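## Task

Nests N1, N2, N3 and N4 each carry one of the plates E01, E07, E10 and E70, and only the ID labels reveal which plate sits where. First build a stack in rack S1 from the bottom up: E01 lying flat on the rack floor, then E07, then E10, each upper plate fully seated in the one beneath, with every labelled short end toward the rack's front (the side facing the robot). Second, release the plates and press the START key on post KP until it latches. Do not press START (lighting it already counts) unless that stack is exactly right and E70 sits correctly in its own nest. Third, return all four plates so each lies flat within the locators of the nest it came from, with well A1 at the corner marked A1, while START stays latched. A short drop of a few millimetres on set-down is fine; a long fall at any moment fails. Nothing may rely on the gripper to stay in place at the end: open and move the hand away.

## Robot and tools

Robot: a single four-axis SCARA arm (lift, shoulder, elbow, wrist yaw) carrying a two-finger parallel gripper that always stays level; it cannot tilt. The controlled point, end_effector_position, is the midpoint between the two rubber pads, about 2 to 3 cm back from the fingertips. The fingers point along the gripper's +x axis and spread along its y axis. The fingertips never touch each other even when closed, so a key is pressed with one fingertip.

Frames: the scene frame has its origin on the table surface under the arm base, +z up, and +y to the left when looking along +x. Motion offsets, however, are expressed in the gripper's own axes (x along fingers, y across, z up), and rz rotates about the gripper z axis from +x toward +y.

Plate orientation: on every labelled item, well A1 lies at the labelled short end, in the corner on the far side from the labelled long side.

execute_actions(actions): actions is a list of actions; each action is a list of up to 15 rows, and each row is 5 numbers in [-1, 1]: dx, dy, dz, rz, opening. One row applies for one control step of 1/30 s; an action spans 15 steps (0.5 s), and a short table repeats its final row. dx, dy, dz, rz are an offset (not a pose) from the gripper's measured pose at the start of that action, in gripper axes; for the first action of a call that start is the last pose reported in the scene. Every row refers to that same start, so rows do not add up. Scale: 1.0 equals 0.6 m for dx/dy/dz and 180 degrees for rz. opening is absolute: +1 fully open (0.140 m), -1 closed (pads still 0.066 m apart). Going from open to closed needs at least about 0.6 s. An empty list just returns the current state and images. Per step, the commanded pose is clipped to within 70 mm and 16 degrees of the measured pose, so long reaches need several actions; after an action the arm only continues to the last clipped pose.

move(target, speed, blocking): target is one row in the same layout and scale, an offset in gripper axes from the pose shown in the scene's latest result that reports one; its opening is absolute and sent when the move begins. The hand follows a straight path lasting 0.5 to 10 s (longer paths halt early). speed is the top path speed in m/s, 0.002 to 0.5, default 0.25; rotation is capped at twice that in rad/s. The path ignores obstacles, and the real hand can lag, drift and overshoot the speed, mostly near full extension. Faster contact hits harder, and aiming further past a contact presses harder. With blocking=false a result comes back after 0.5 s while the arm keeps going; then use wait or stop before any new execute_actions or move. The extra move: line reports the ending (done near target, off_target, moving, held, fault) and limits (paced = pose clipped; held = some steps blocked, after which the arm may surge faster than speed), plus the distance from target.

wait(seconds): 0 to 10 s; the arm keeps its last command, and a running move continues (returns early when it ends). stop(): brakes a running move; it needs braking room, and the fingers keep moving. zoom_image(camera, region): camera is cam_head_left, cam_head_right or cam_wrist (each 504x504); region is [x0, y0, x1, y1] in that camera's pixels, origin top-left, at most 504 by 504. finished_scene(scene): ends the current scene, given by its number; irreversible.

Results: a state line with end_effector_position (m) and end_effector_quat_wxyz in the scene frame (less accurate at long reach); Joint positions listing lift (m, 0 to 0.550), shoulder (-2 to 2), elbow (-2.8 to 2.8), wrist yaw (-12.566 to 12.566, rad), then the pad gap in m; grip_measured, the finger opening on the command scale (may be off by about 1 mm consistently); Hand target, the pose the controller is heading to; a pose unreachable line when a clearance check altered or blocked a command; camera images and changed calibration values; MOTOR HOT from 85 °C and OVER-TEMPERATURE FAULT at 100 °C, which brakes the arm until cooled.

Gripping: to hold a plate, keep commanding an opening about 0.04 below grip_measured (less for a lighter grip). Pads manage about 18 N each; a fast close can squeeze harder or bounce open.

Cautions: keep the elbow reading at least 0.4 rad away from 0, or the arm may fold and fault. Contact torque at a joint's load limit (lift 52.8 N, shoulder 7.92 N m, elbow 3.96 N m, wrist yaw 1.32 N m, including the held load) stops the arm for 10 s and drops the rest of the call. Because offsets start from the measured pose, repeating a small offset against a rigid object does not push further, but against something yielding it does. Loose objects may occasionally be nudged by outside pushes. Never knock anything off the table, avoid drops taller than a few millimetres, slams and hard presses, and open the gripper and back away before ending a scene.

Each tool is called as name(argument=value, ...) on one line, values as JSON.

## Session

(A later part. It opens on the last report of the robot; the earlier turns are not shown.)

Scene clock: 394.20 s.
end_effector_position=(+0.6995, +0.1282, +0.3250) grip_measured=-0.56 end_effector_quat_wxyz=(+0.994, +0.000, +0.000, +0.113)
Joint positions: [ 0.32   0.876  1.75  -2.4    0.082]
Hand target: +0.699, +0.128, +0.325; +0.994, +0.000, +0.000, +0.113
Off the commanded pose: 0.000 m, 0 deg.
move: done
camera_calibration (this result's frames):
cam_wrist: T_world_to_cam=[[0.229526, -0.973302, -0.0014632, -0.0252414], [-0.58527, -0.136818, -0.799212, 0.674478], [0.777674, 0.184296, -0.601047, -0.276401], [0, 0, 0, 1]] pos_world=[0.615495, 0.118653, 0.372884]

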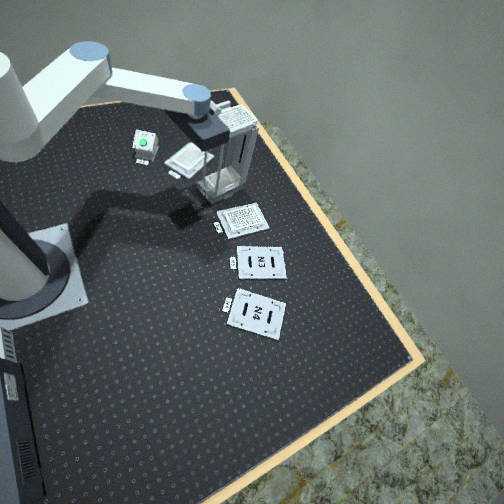

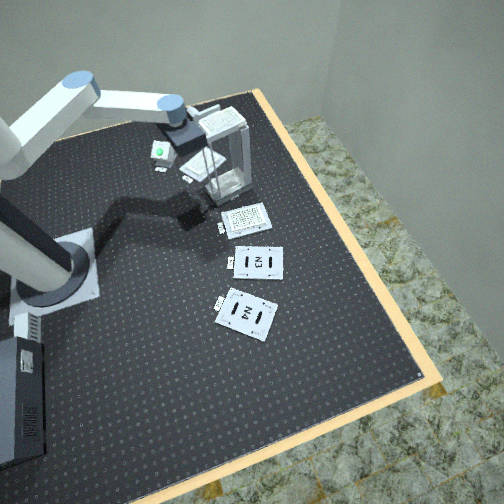

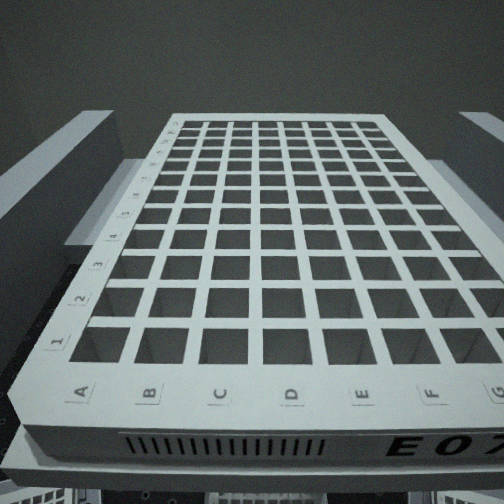

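move(target=[-0.3657, -0.777, 0, -0.3024, -0.6], speed=0.3)

move(target=[0, 0, -0.4667, 0, -0.6], speed=0.25)

Scene clock: 401.27 s.
end_effector_position=(+0.5904, -0.3753, +0.3250) grip_measured=-0.56 end_effector_quat_wxyz=(+0.935, +0.000, +0.000, -0.354)
Joint positions: [ 0.32  -0.161  1.875 -2.437  0.082]
Hand target: +0.590, -0.375, +0.325; +0.935, +0.000, +0.000, -0.354
Off the commanded pose: 0.000 m, 0 deg.
move: done
camera_calibration (this result's frames):
cam_wrist: T_world_to_cam=[[-0.658207, -0.752836, -0.0014632, 0.116532], [-0.451721, 0.396494, -0.799212, 0.663024], [0.602256, -0.525386, -0.601047, -0.261519], [0, 0, 0, 1]] pos_world=[0.533706, -0.312554, 0.372882]

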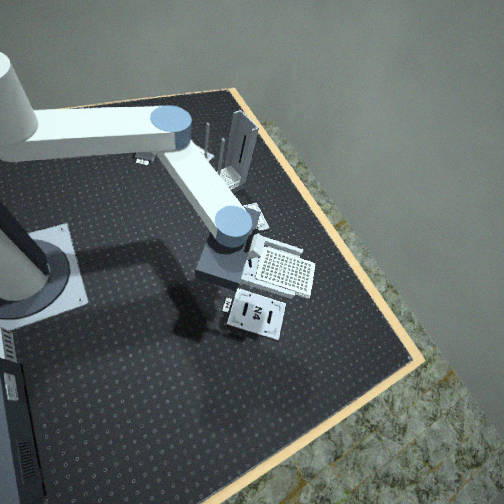

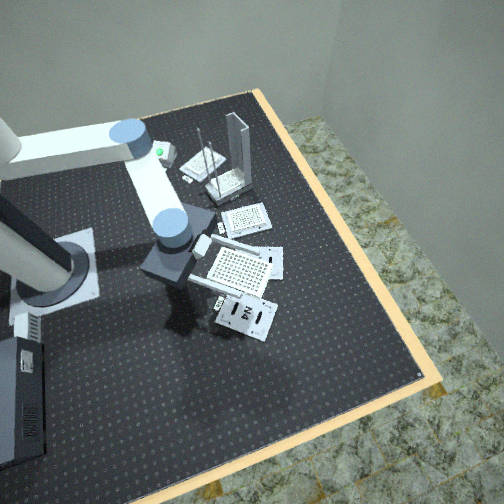

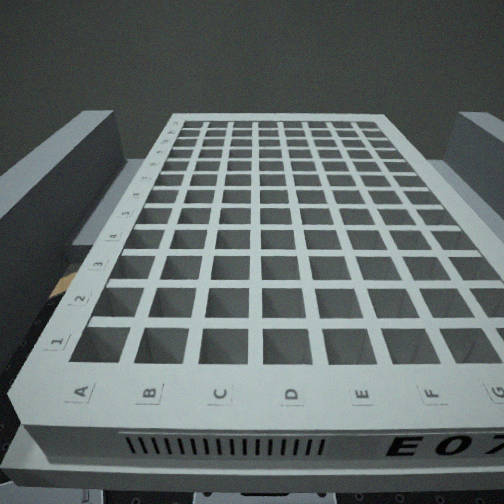

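Scene clock: 402.80 s.
end_effector_position=(+0.5903, -0.3753, +0.0449) grip_measured=-0.56 end_effector_quat_wxyz=(+0.935, +0.000, +0.000, -0.354)
Joint positions: [ 0.04  -0.161  1.875 -2.437  0.082]
Hand target: +0.590, -0.375, +0.045; +0.935, +0.000, +0.000, -0.354
Off the commanded pose: 0.000 m, 0 deg.
move: done
camera_calibration (this result's frames):
cam_wrist: T_world_to_cam=[[-0.658253, -0.752796, -0.0014632, 0.116148], [-0.451697, 0.396522, -0.799212, 0.439161], [0.602224, -0.525423, -0.601047, -0.429854], [0, 0, 0, 1]] pos_world=[0.533691, -0.312557, 0.0927904]

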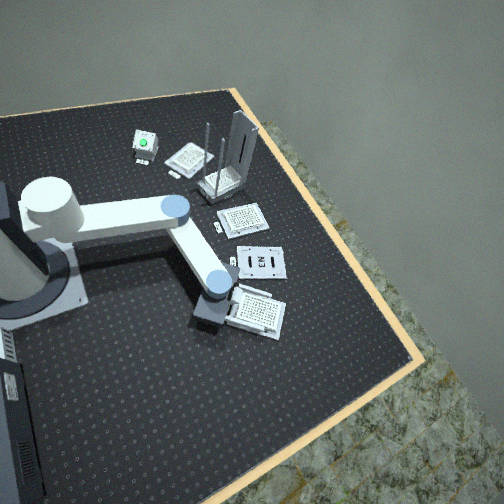

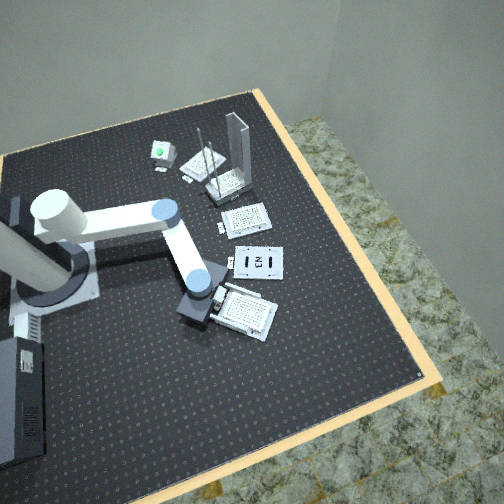

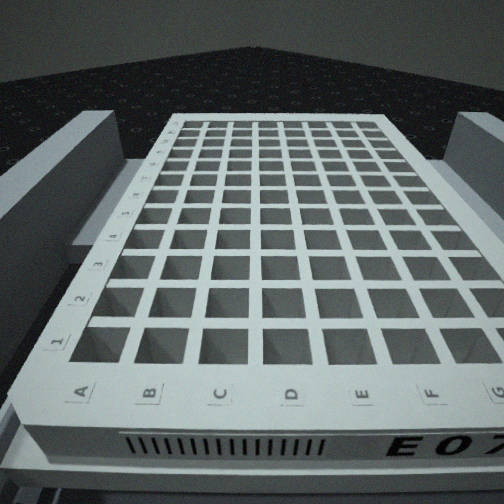

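execute_actions(actions=[[[0,0,-0.0017,0,-0.6]],[[0,0,-0.0017,0,-0.6]],[[0,0,-0.0017,0,-0.6]],[[0,0,-0.0017,0,-0.6]],[[0,0,-0.0017,0,-0.6]],[[0,0,-0.0017,0,-0.6]],[[0,0,-0.0017,0,-0.6]],[[0,0,-0.0017,0,-0.6]],[[0,0,-0.001,0,-0.6]],[[0,0,-0.001,0,-0.6]],[[0,0,-0.001,0,-0.6]],[[0,0,-0.001,0,-0.6]],[[0,0,-0.001,0,-0.6]]])

Scene clock: 411.87 s.
end_effector_position=(+0.5903, -0.3753, +0.0337) grip_measured=-0.56 end_effector_quat_wxyz=(+0.935, +0.000, +0.000, -0.354)
Joint positions: [ 0.029 -0.161  1.875 -2.437  0.082]
Hand target: +0.590, -0.375, +0.033; +0.935, +0.000, +0.000, -0.354
Off the commanded pose: 0.000 m, 0 deg.
camera_calibration (this result's frames):
cam_wrist: T_world_to_cam=[[-0.658439, -0.752633, -0.0014632, 0.116232], [-0.451599, 0.396634, -0.799212, 0.430161], [0.602094, -0.525572, -0.601047, -0.436561], [0, 0, 0, 1]] pos_world=[0.533642, -0.31258, 0.0815668]

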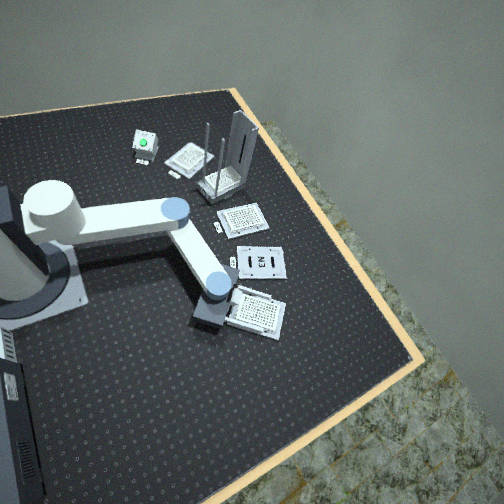

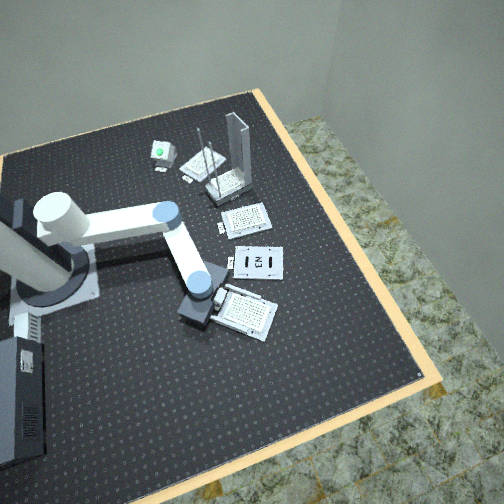

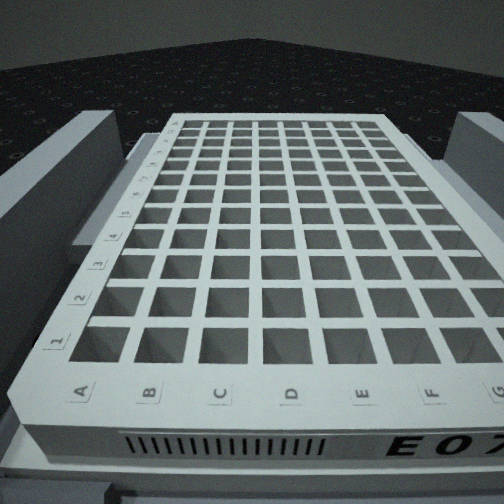

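execute_actions(actions=[[[0,0,0.0008,0,-0.5],[0,0,0.0008,0,-0.4],[0,0,0.0008,0,-0.3],[0,0,0.0008,0,-0.2],[0,0,0.0008,0,-0.1],[0,0,0.0008,0,0.0]]])

move(target=[0, 0, 0.0492, 0, 0.0], speed=0.15)

move(target=[-0.564, 0.5467, 0, 0.3016, 0.0], speed=0.3)

Scene clock: 416.67 s.
end_effector_position=(+0.5903, -0.3753, +0.0342) grip_measured=+0.00 end_effector_quat_wxyz=(+0.935, +0.000, +0.000, -0.354)
Joint positions: [ 0.029 -0.161  1.875 -2.437  0.103]
Hand target: +0.590, -0.375, +0.034; +0.935, +0.000, +0.000, -0.354
Off the commanded pose: 0.000 m, 0 deg.
camera_calibration (this result's frames):
cam_wrist: T_world_to_cam=[[-0.658446, -0.752627, -0.0014632, 0.116238], [-0.451595, 0.396638, -0.799212, 0.430592], [0.602089, -0.525577, -0.601047, -0.436236], [0, 0, 0, 1]] pos_world=[0.533643, -0.312581, 0.0821057]

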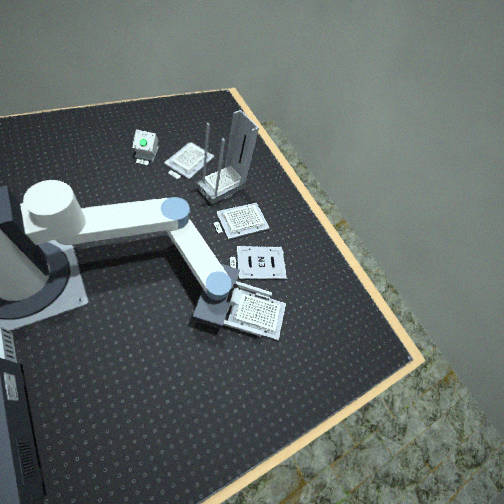

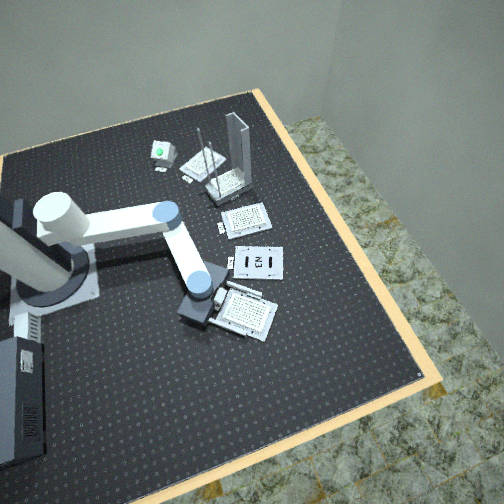

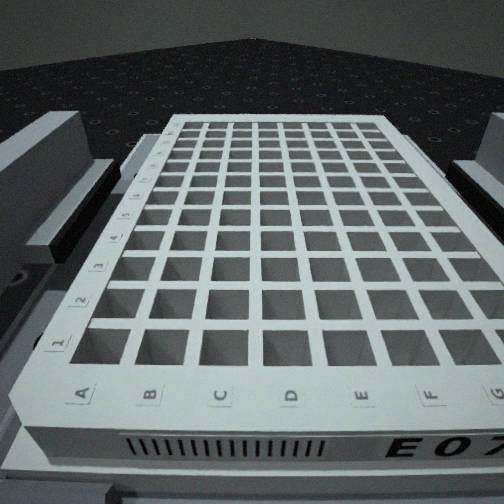

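Scene clock: 417.37 s.
end_effector_position=(+0.5903, -0.3753, +0.0638) grip_measured=+0.00 end_effector_quat_wxyz=(+0.935, +0.000, +0.000, -0.354)
Joint positions: [ 0.059 -0.161  1.875 -2.437  0.103]
Hand target: +0.590, -0.375, +0.064; +0.935, +0.000, +0.000, -0.354
Off the commanded pose: 0.000 m, 0 deg.
move: done
camera_calibration (this result's frames):
cam_wrist: T_world_to_cam=[[-0.658426, -0.752644, -0.0014632, 0.116272], [-0.451605, 0.396626, -0.799212, 0.454235], [0.602102, -0.525562, -0.601047, -0.418463], [0, 0, 0, 1]] pos_world=[0.533649, -0.312578, 0.111685]

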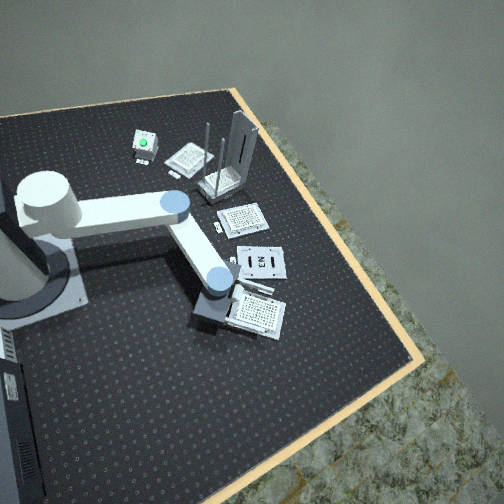

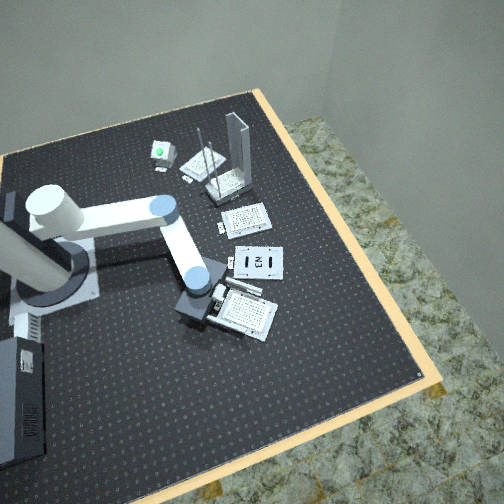

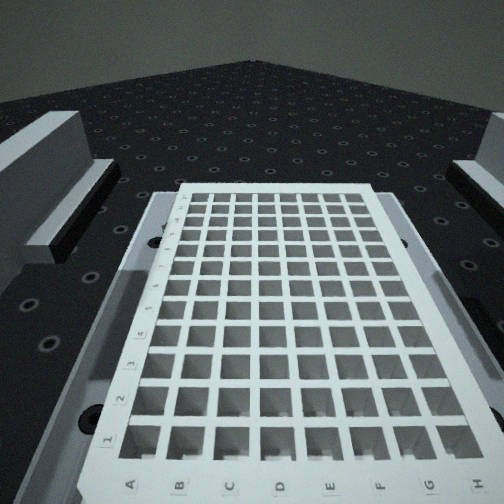

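Scene clock: 419.37 s.
end_effector_position=(+0.5538, +0.0946, +0.0638) grip_measured=+0.00 end_effector_quat_wxyz=(+0.994, +0.000, +0.000, +0.112)
Joint positions: [ 0.059  1.189  0.994 -1.959  0.103]
Hand target: +0.554, +0.094, +0.064; +0.994, +0.000, +0.000, +0.111
Off the commanded pose: 0.000 m, 0 deg.
move: done
camera_calibration (this result's frames):
cam_wrist: T_world_to_cam=[[0.227475, -0.973783, -0.0014632, -0.023755], [-0.585557, -0.135585, -0.799212, 0.375916], [0.778061, 0.182657, -0.601047, -0.313998], [0, 0, 0, 1]] pos_world=[0.469833, 0.0851902, 0.111675]

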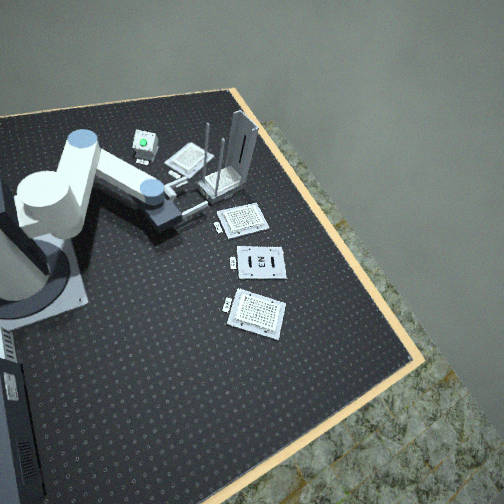

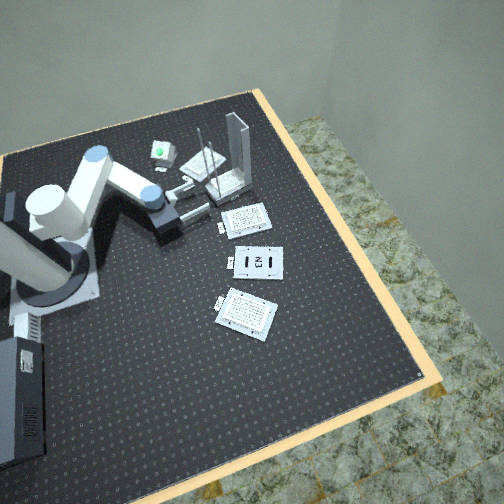

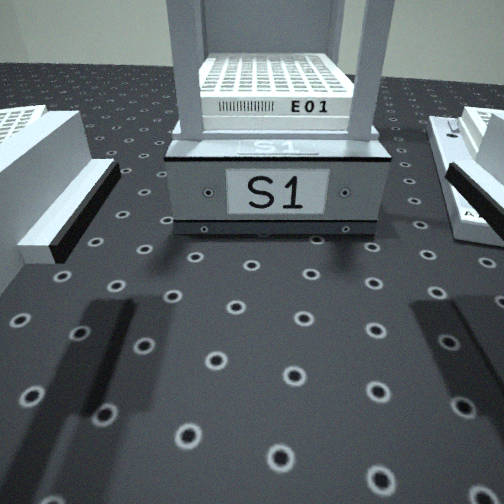

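move(target=[0.2497, 0.0003, 0, 0, 0.0], speed=0.15)

execute_actions(actions=[[[0,0,0,0,-0.1],[0,0,0,0,-0.2],[0,0,0,0,-0.3],[0,0,0,0,-0.35],[0,0,0,0,-0.4],[0,0,0,0,-0.43],[0,0,0,0,-0.46],[0,0,0,0,-0.49],[0,0,0,0,-0.52],[0,0,0,0,-0.54],[0,0,0,0,-0.56],[0,0,0,0,-0.58],[0,0,0,0,-0.6]], [[0,0,0,0,-0.6]]])

move(target=[0, 0, 0.4353, 0, -0.6], speed=0.15)

Scene clock: 423.47 s.
end_effector_position=(+0.6999, +0.1281, +0.0638) grip_measured=+0.00 end_effector_quat_wxyz=(+0.994, +0.000, +0.000, +0.112)
Joint positions: [ 0.059  0.875  1.752 -2.403  0.103]
Hand target: +0.700, +0.128, +0.064; +0.994, +0.000, +0.000, +0.112
Off the commanded pose: 0.000 m, 0 deg.
move: done
camera_calibration (this result's frames):
cam_wrist: T_world_to_cam=[[0.227677, -0.973736, -0.0014632, -0.0244861], [-0.585529, -0.135706, -0.799212, 0.465995], [0.778023, 0.182819, -0.601047, -0.433773], [0, 0, 0, 1]] pos_world=[0.615913, 0.118697, 0.111675]

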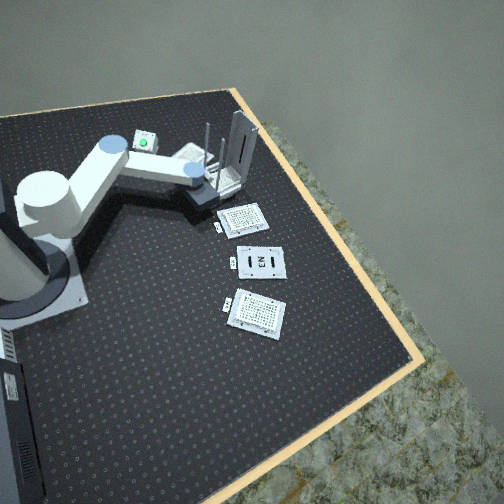

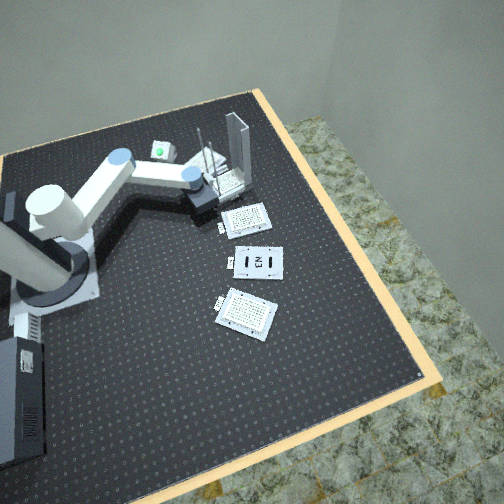

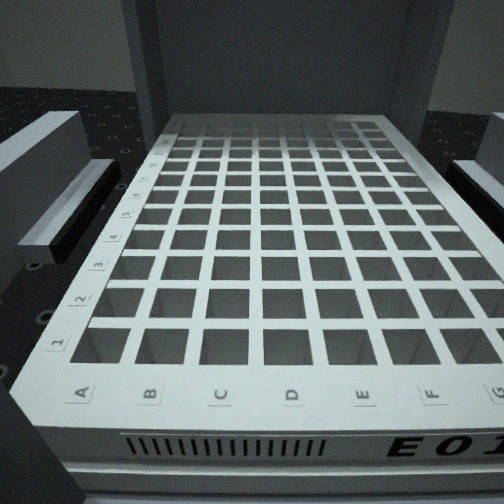

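Scene clock: 424.47 s.
end_effector_position=(+0.6999, +0.1281, +0.0638) grip_measured=-0.56 end_effector_quat_wxyz=(+0.994, +0.000, +0.000, +0.112)
Joint positions: [ 0.059  0.875  1.752 -2.403  0.082]
Hand target: +0.700, +0.128, +0.064; +0.994, +0.000, +0.000, +0.112
Off the commanded pose: 0.000 m, 0 deg.
camera_calibration (this result's frames):
cam_wrist: T_world_to_cam=[[0.227666, -0.973738, -0.0014632, -0.0244844], [-0.58553, -0.1357, -0.799212, 0.465995], [0.778025, 0.18281, -0.601047, -0.433773], [0, 0, 0, 1]] pos_world=[0.615915, 0.118692, 0.111675]

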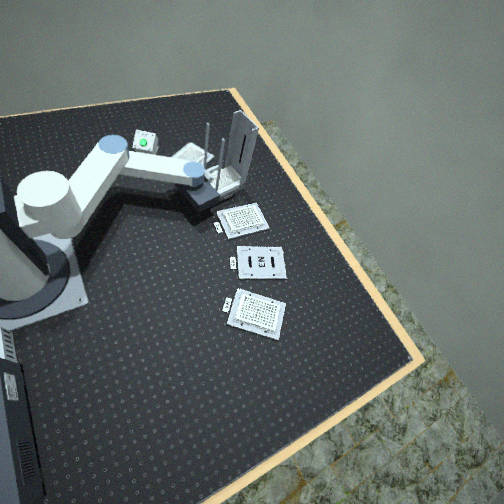

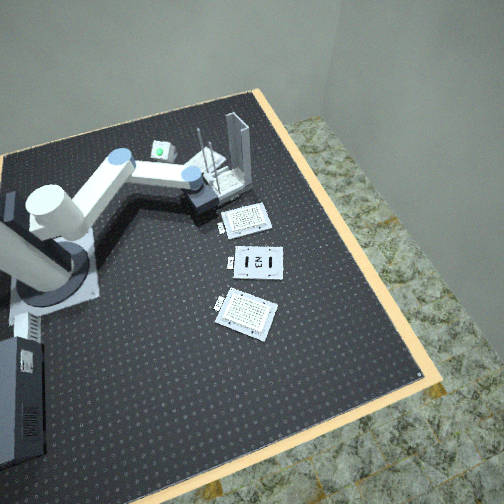

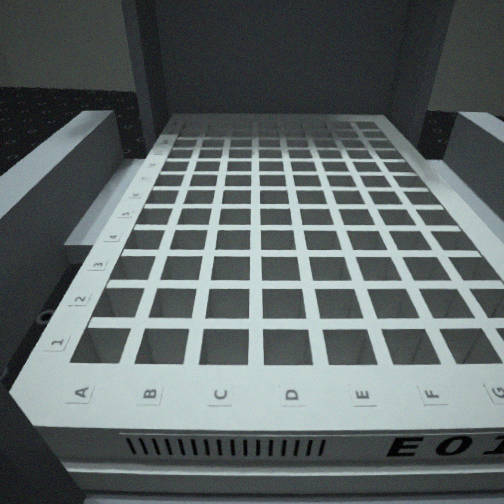

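Scene clock: 426.57 s.
end_effector_position=(+0.6999, +0.1281, +0.3250) grip_measured=-0.56 end_effector_quat_wxyz=(+0.994, +0.000, +0.000, +0.112)
Joint positions: [ 0.32   0.875  1.753 -2.403  0.082]
Hand target: +0.700, +0.128, +0.325; +0.994, +0.000, +0.000, +0.112
Off the commanded pose: 0.000 m, 0 deg.
move: done
camera_calibration (this result's frames):
cam_wrist: T_world_to_cam=[[0.227724, -0.973725, -0.0014632, -0.0241254], [-0.585522, -0.135734, -0.799212, 0.674775], [0.778014, 0.182856, -0.601047, -0.276769], [0, 0, 0, 1]] pos_world=[0.615919, 0.118707, 0.372902]

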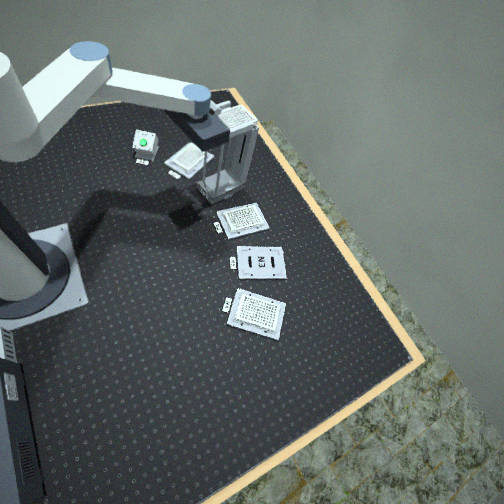

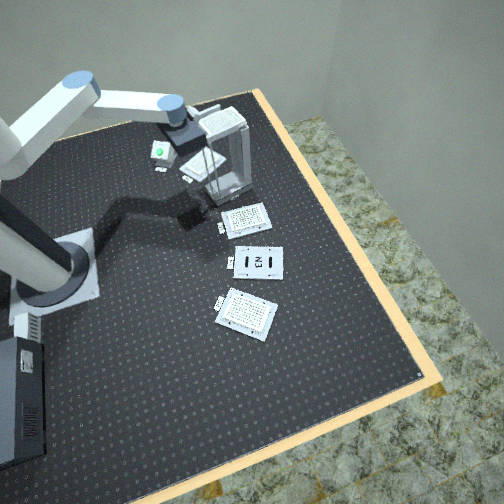

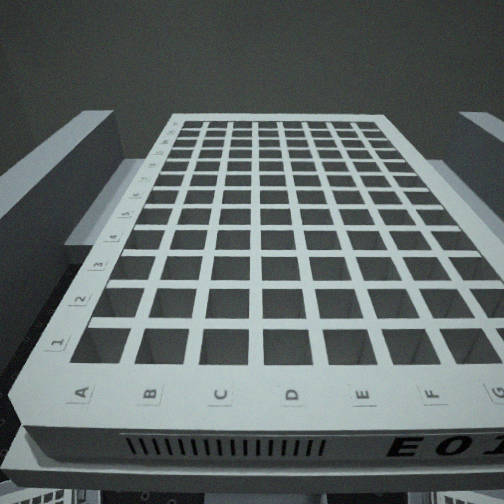

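move(target=[-0.151, -0.5627, 0, -0.194, -0.6], speed=0.3)

move(target=[0, 0, -0.4667, 0, -0.6], speed=0.25)

execute_actions(actions=[[[0,0,-0.0017,0,-0.6]],[[0,0,-0.0017,0,-0.6]],[[0,0,-0.0017,0,-0.6]],[[0,0,-0.0017,0,-0.6]],[[0,0,-0.0017,0,-0.6]],[[0,0,-0.0017,0,-0.6]],[[0,0,-0.0017,0,-0.6]],[[0,0,-0.0017,0,-0.6]],[[0,0,-0.001,0,-0.6]],[[0,0,-0.001,0,-0.6]],[[0,0,-0.001,0,-0.6]],[[0,0,-0.001,0,-0.6]],[[0,0,-0.001,0,-0.6]]])

Scene clock: 434.80 s.
end_effector_position=(+0.6868, -0.2212, +0.3250) grip_measured=-0.56 end_effector_quat_wxyz=(+0.982, +0.000, +0.000, -0.191)
Joint positions: [ 0.32   0.168  1.86  -2.413  0.082]
Hand target: +0.687, -0.221, +0.325; +0.982, +0.000, +0.000, -0.191
Off the commanded pose: 0.000 m, 0 deg.
move: done
camera_calibration (this result's frames):
cam_wrist: T_world_to_cam=[[-0.370734, -0.928738, -0.0014632, 0.0596586], [-0.557783, 0.223915, -0.799212, 0.680167], [0.742586, -0.295479, -0.601047, -0.284149], [0, 0, 0, 1]] pos_world=[0.612508, -0.180853, 0.372898]

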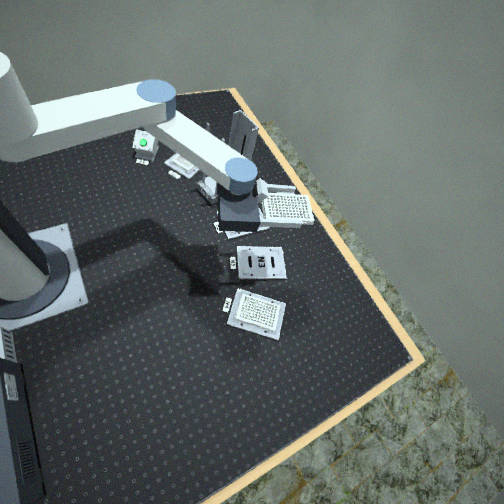

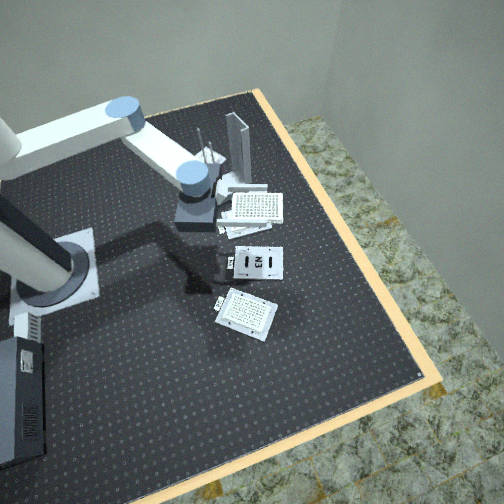

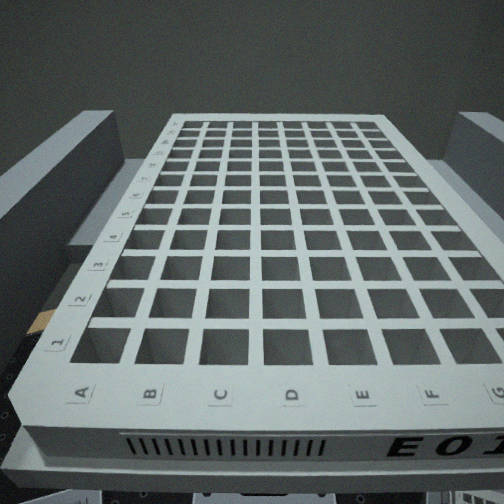

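Scene clock: 436.33 s.
end_effector_position=(+0.6868, -0.2212, +0.0449) grip_measured=-0.56 end_effector_quat_wxyz=(+0.982, +0.000, +0.000, -0.191)
Joint positions: [ 0.04   0.168  1.86  -2.413  0.082]
Hand target: +0.687, -0.221, +0.045; +0.982, +0.000, +0.000, -0.191
Off the commanded pose: 0.000 m, 0 deg.
move: done
camera_calibration (this result's frames):
cam_wrist: T_world_to_cam=[[-0.370787, -0.928717, -0.0014632, 0.0592747], [-0.55777, 0.223947, -0.799212, 0.456307], [0.74257, -0.295521, -0.601047, -0.452487], [0, 0, 0, 1]] pos_world=[0.612496, -0.180859, 0.0928065]

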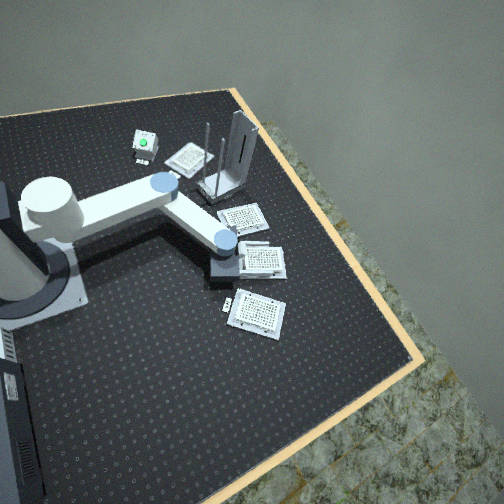

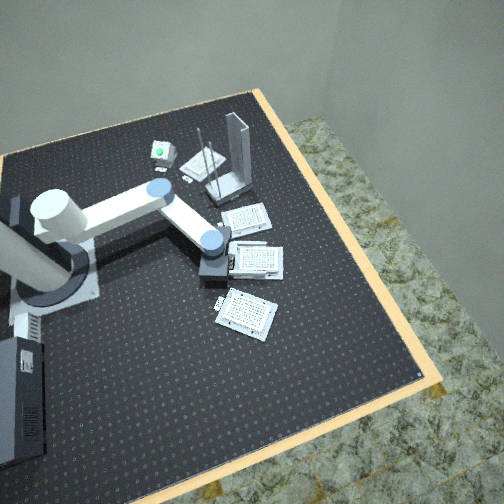

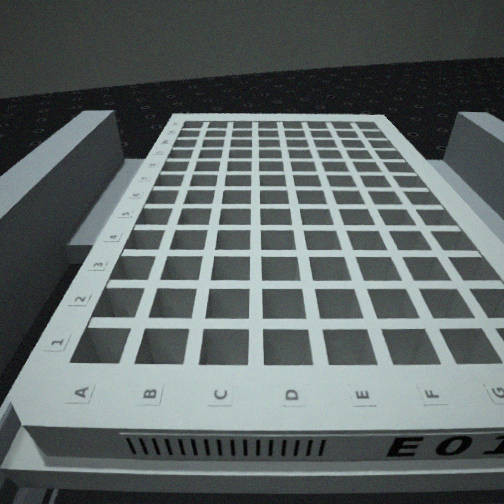

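Scene clock: 442.83 s.
end_effector_position=(+0.6868, -0.2212, +0.0337) grip_measured=-0.56 end_effector_quat_wxyz=(+0.982, +0.000, +0.000, -0.191)
Joint positions: [ 0.029  0.168  1.86  -2.413  0.082]
Hand target: +0.687, -0.221, +0.033; +0.982, +0.000, +0.000, -0.191
Off the commanded pose: 0.000 m, 0 deg.
camera_calibration (this result's frames):
cam_wrist: T_world_to_cam=[[-0.370768, -0.928724, -0.0014632, 0.0592431], [-0.557775, 0.223936, -0.799212, 0.447373], [0.742575, -0.295507, -0.601047, -0.459199], [0, 0, 0, 1]] pos_world=[0.612489, -0.180859, 0.0816322]

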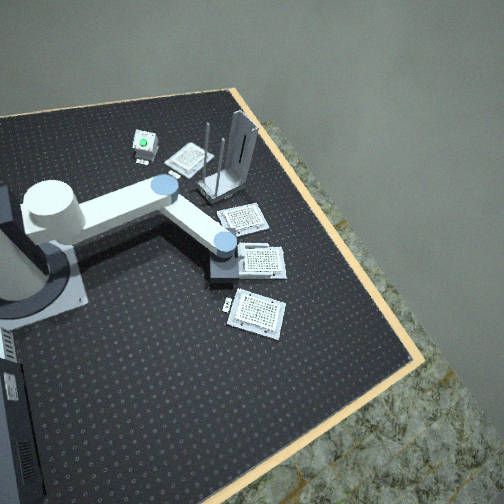

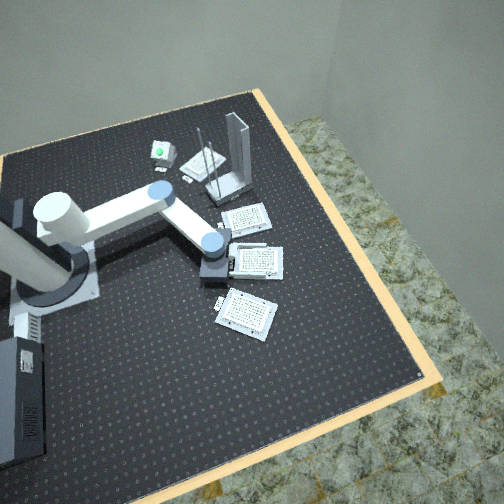

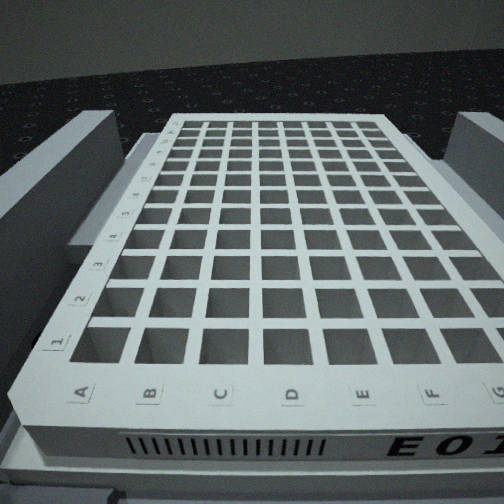

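execute_actions(actions=[[[0,0,0.0008,0,-0.5],[0,0,0.0008,0,-0.4],[0,0,0.0008,0,-0.3],[0,0,0.0008,0,-0.2],[0,0,0.0008,0,-0.1],[0,0,0.0008,0,0.0]]])

move(target=[0, 0, 0.08, 0, 0.0], speed=0.15)

move(target=[-0.3, 0, 0.05, 0, 0.0], speed=0.25)

Scene clock: 445.93 s.
end_effector_position=(+0.6868, -0.2212, +0.0343) grip_measured=+0.00 end_effector_quat_wxyz=(+0.982, +0.000, +0.000, -0.191)
Joint positions: [ 0.029  0.168  1.86  -2.413  0.103]
Hand target: +0.687, -0.221, +0.034; +0.982, +0.000, +0.000, -0.191
Off the commanded pose: 0.000 m, 0 deg.
camera_calibration (this result's frames):
cam_wrist: T_world_to_cam=[[-0.37077, -0.928724, -0.0014632, 0.0592452], [-0.557774, 0.223937, -0.799212, 0.447803], [0.742575, -0.295508, -0.601047, -0.458875], [0, 0, 0, 1]] pos_world=[0.612489, -0.180858, 0.0821711]

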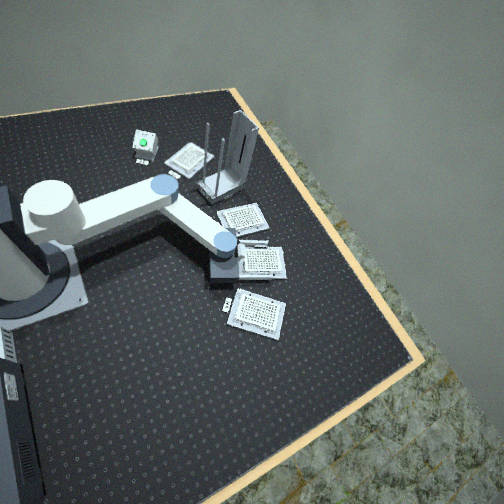

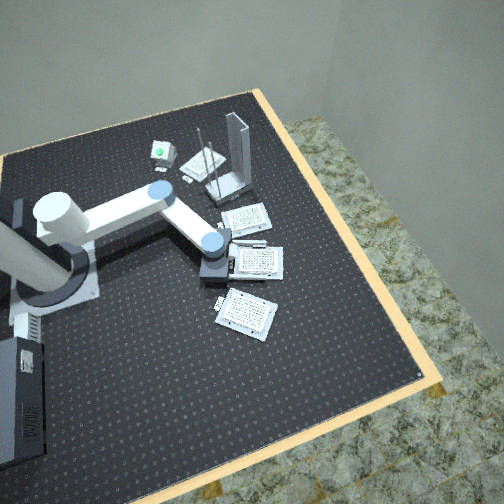

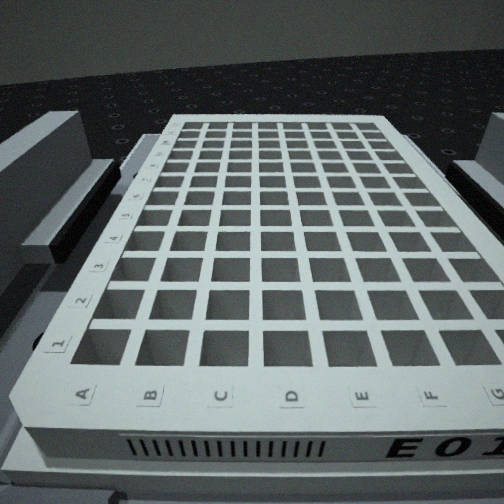

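Scene clock: 446.67 s.
end_effector_position=(+0.6868, -0.2212, +0.0823) grip_measured=+0.00 end_effector_quat_wxyz=(+0.982, +0.000, +0.000, -0.191)
Joint positions: [ 0.077  0.168  1.86  -2.413  0.103]
Hand target: +0.687, -0.221, +0.082; +0.982, +0.000, +0.000, -0.191
Off the commanded pose: 0.000 m, 0 deg.
move: done
camera_calibration (this result's frames):
cam_wrist: T_world_to_cam=[[-0.370721, -0.928743, -0.0014632, 0.0592944], [-0.557786, 0.223907, -0.799212, 0.486219], [0.742591, -0.295468, -0.601047, -0.429998], [0, 0, 0, 1]] pos_world=[0.6125, -0.18085, 0.13023]

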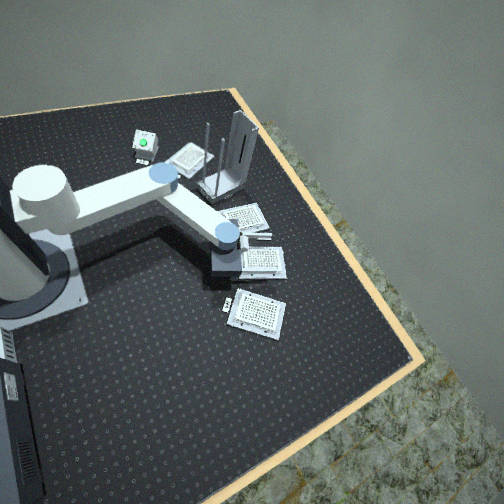

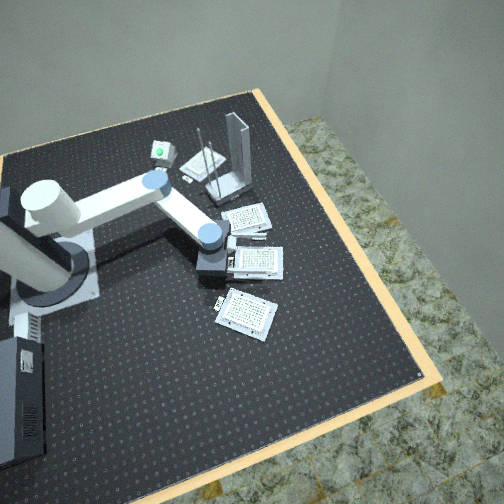

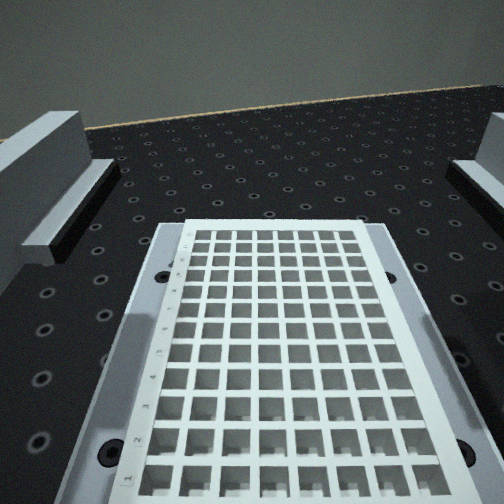

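Scene clock: 447.80 s.
end_effector_position=(+0.5198, -0.1536, +0.1124) grip_measured=+0.00 end_effector_quat_wxyz=(+0.981, +0.000, +0.000, -0.192)
Joint positions: [ 0.107  0.512  0.938 -1.836  0.103]
Hand target: +0.520, -0.154, +0.112; +0.982, +0.000, +0.000, -0.191
Off the commanded pose: 0.000 m, 0 deg.
move: done
camera_calibration (this result's frames):
cam_wrist: T_world_to_cam=[[-0.371024, -0.928622, -0.0014632, 0.0603973], [-0.557713, 0.224089, -0.799212, 0.40196], [0.742494, -0.295711, -0.601047, -0.268002], [0, 0, 0, 1]] pos_world=[0.445577, -0.11324, 0.160258]

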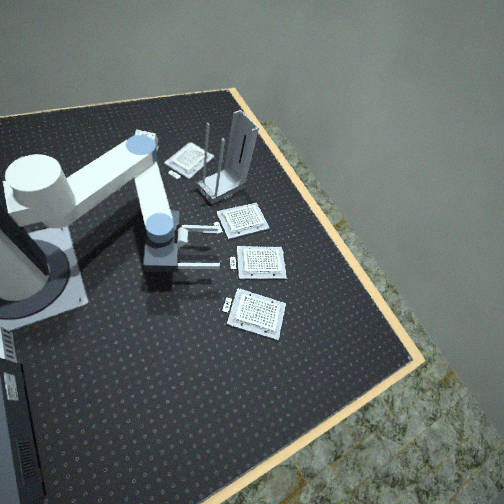

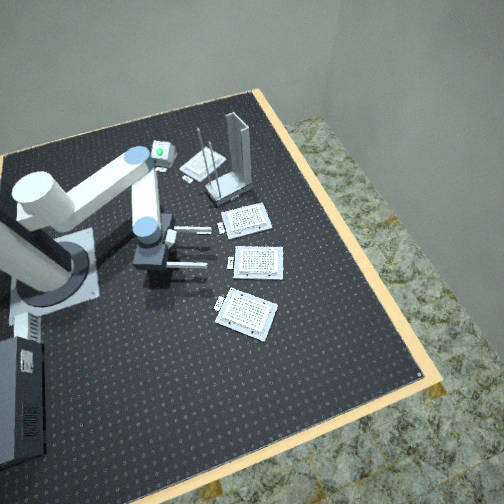

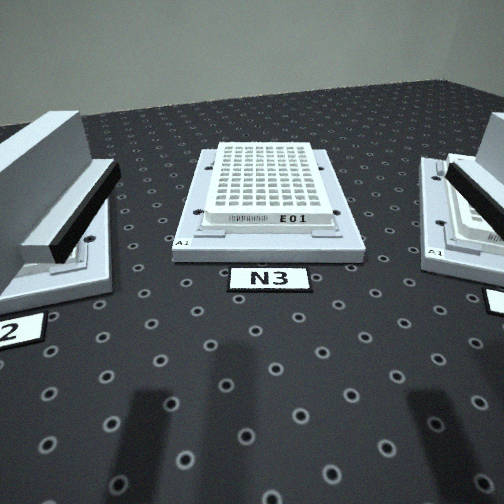

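All four plates are back in their nests and START is still lit, so I'm ending scene 1.

finished_scene(scene=1)

The scene is finished: the task was done.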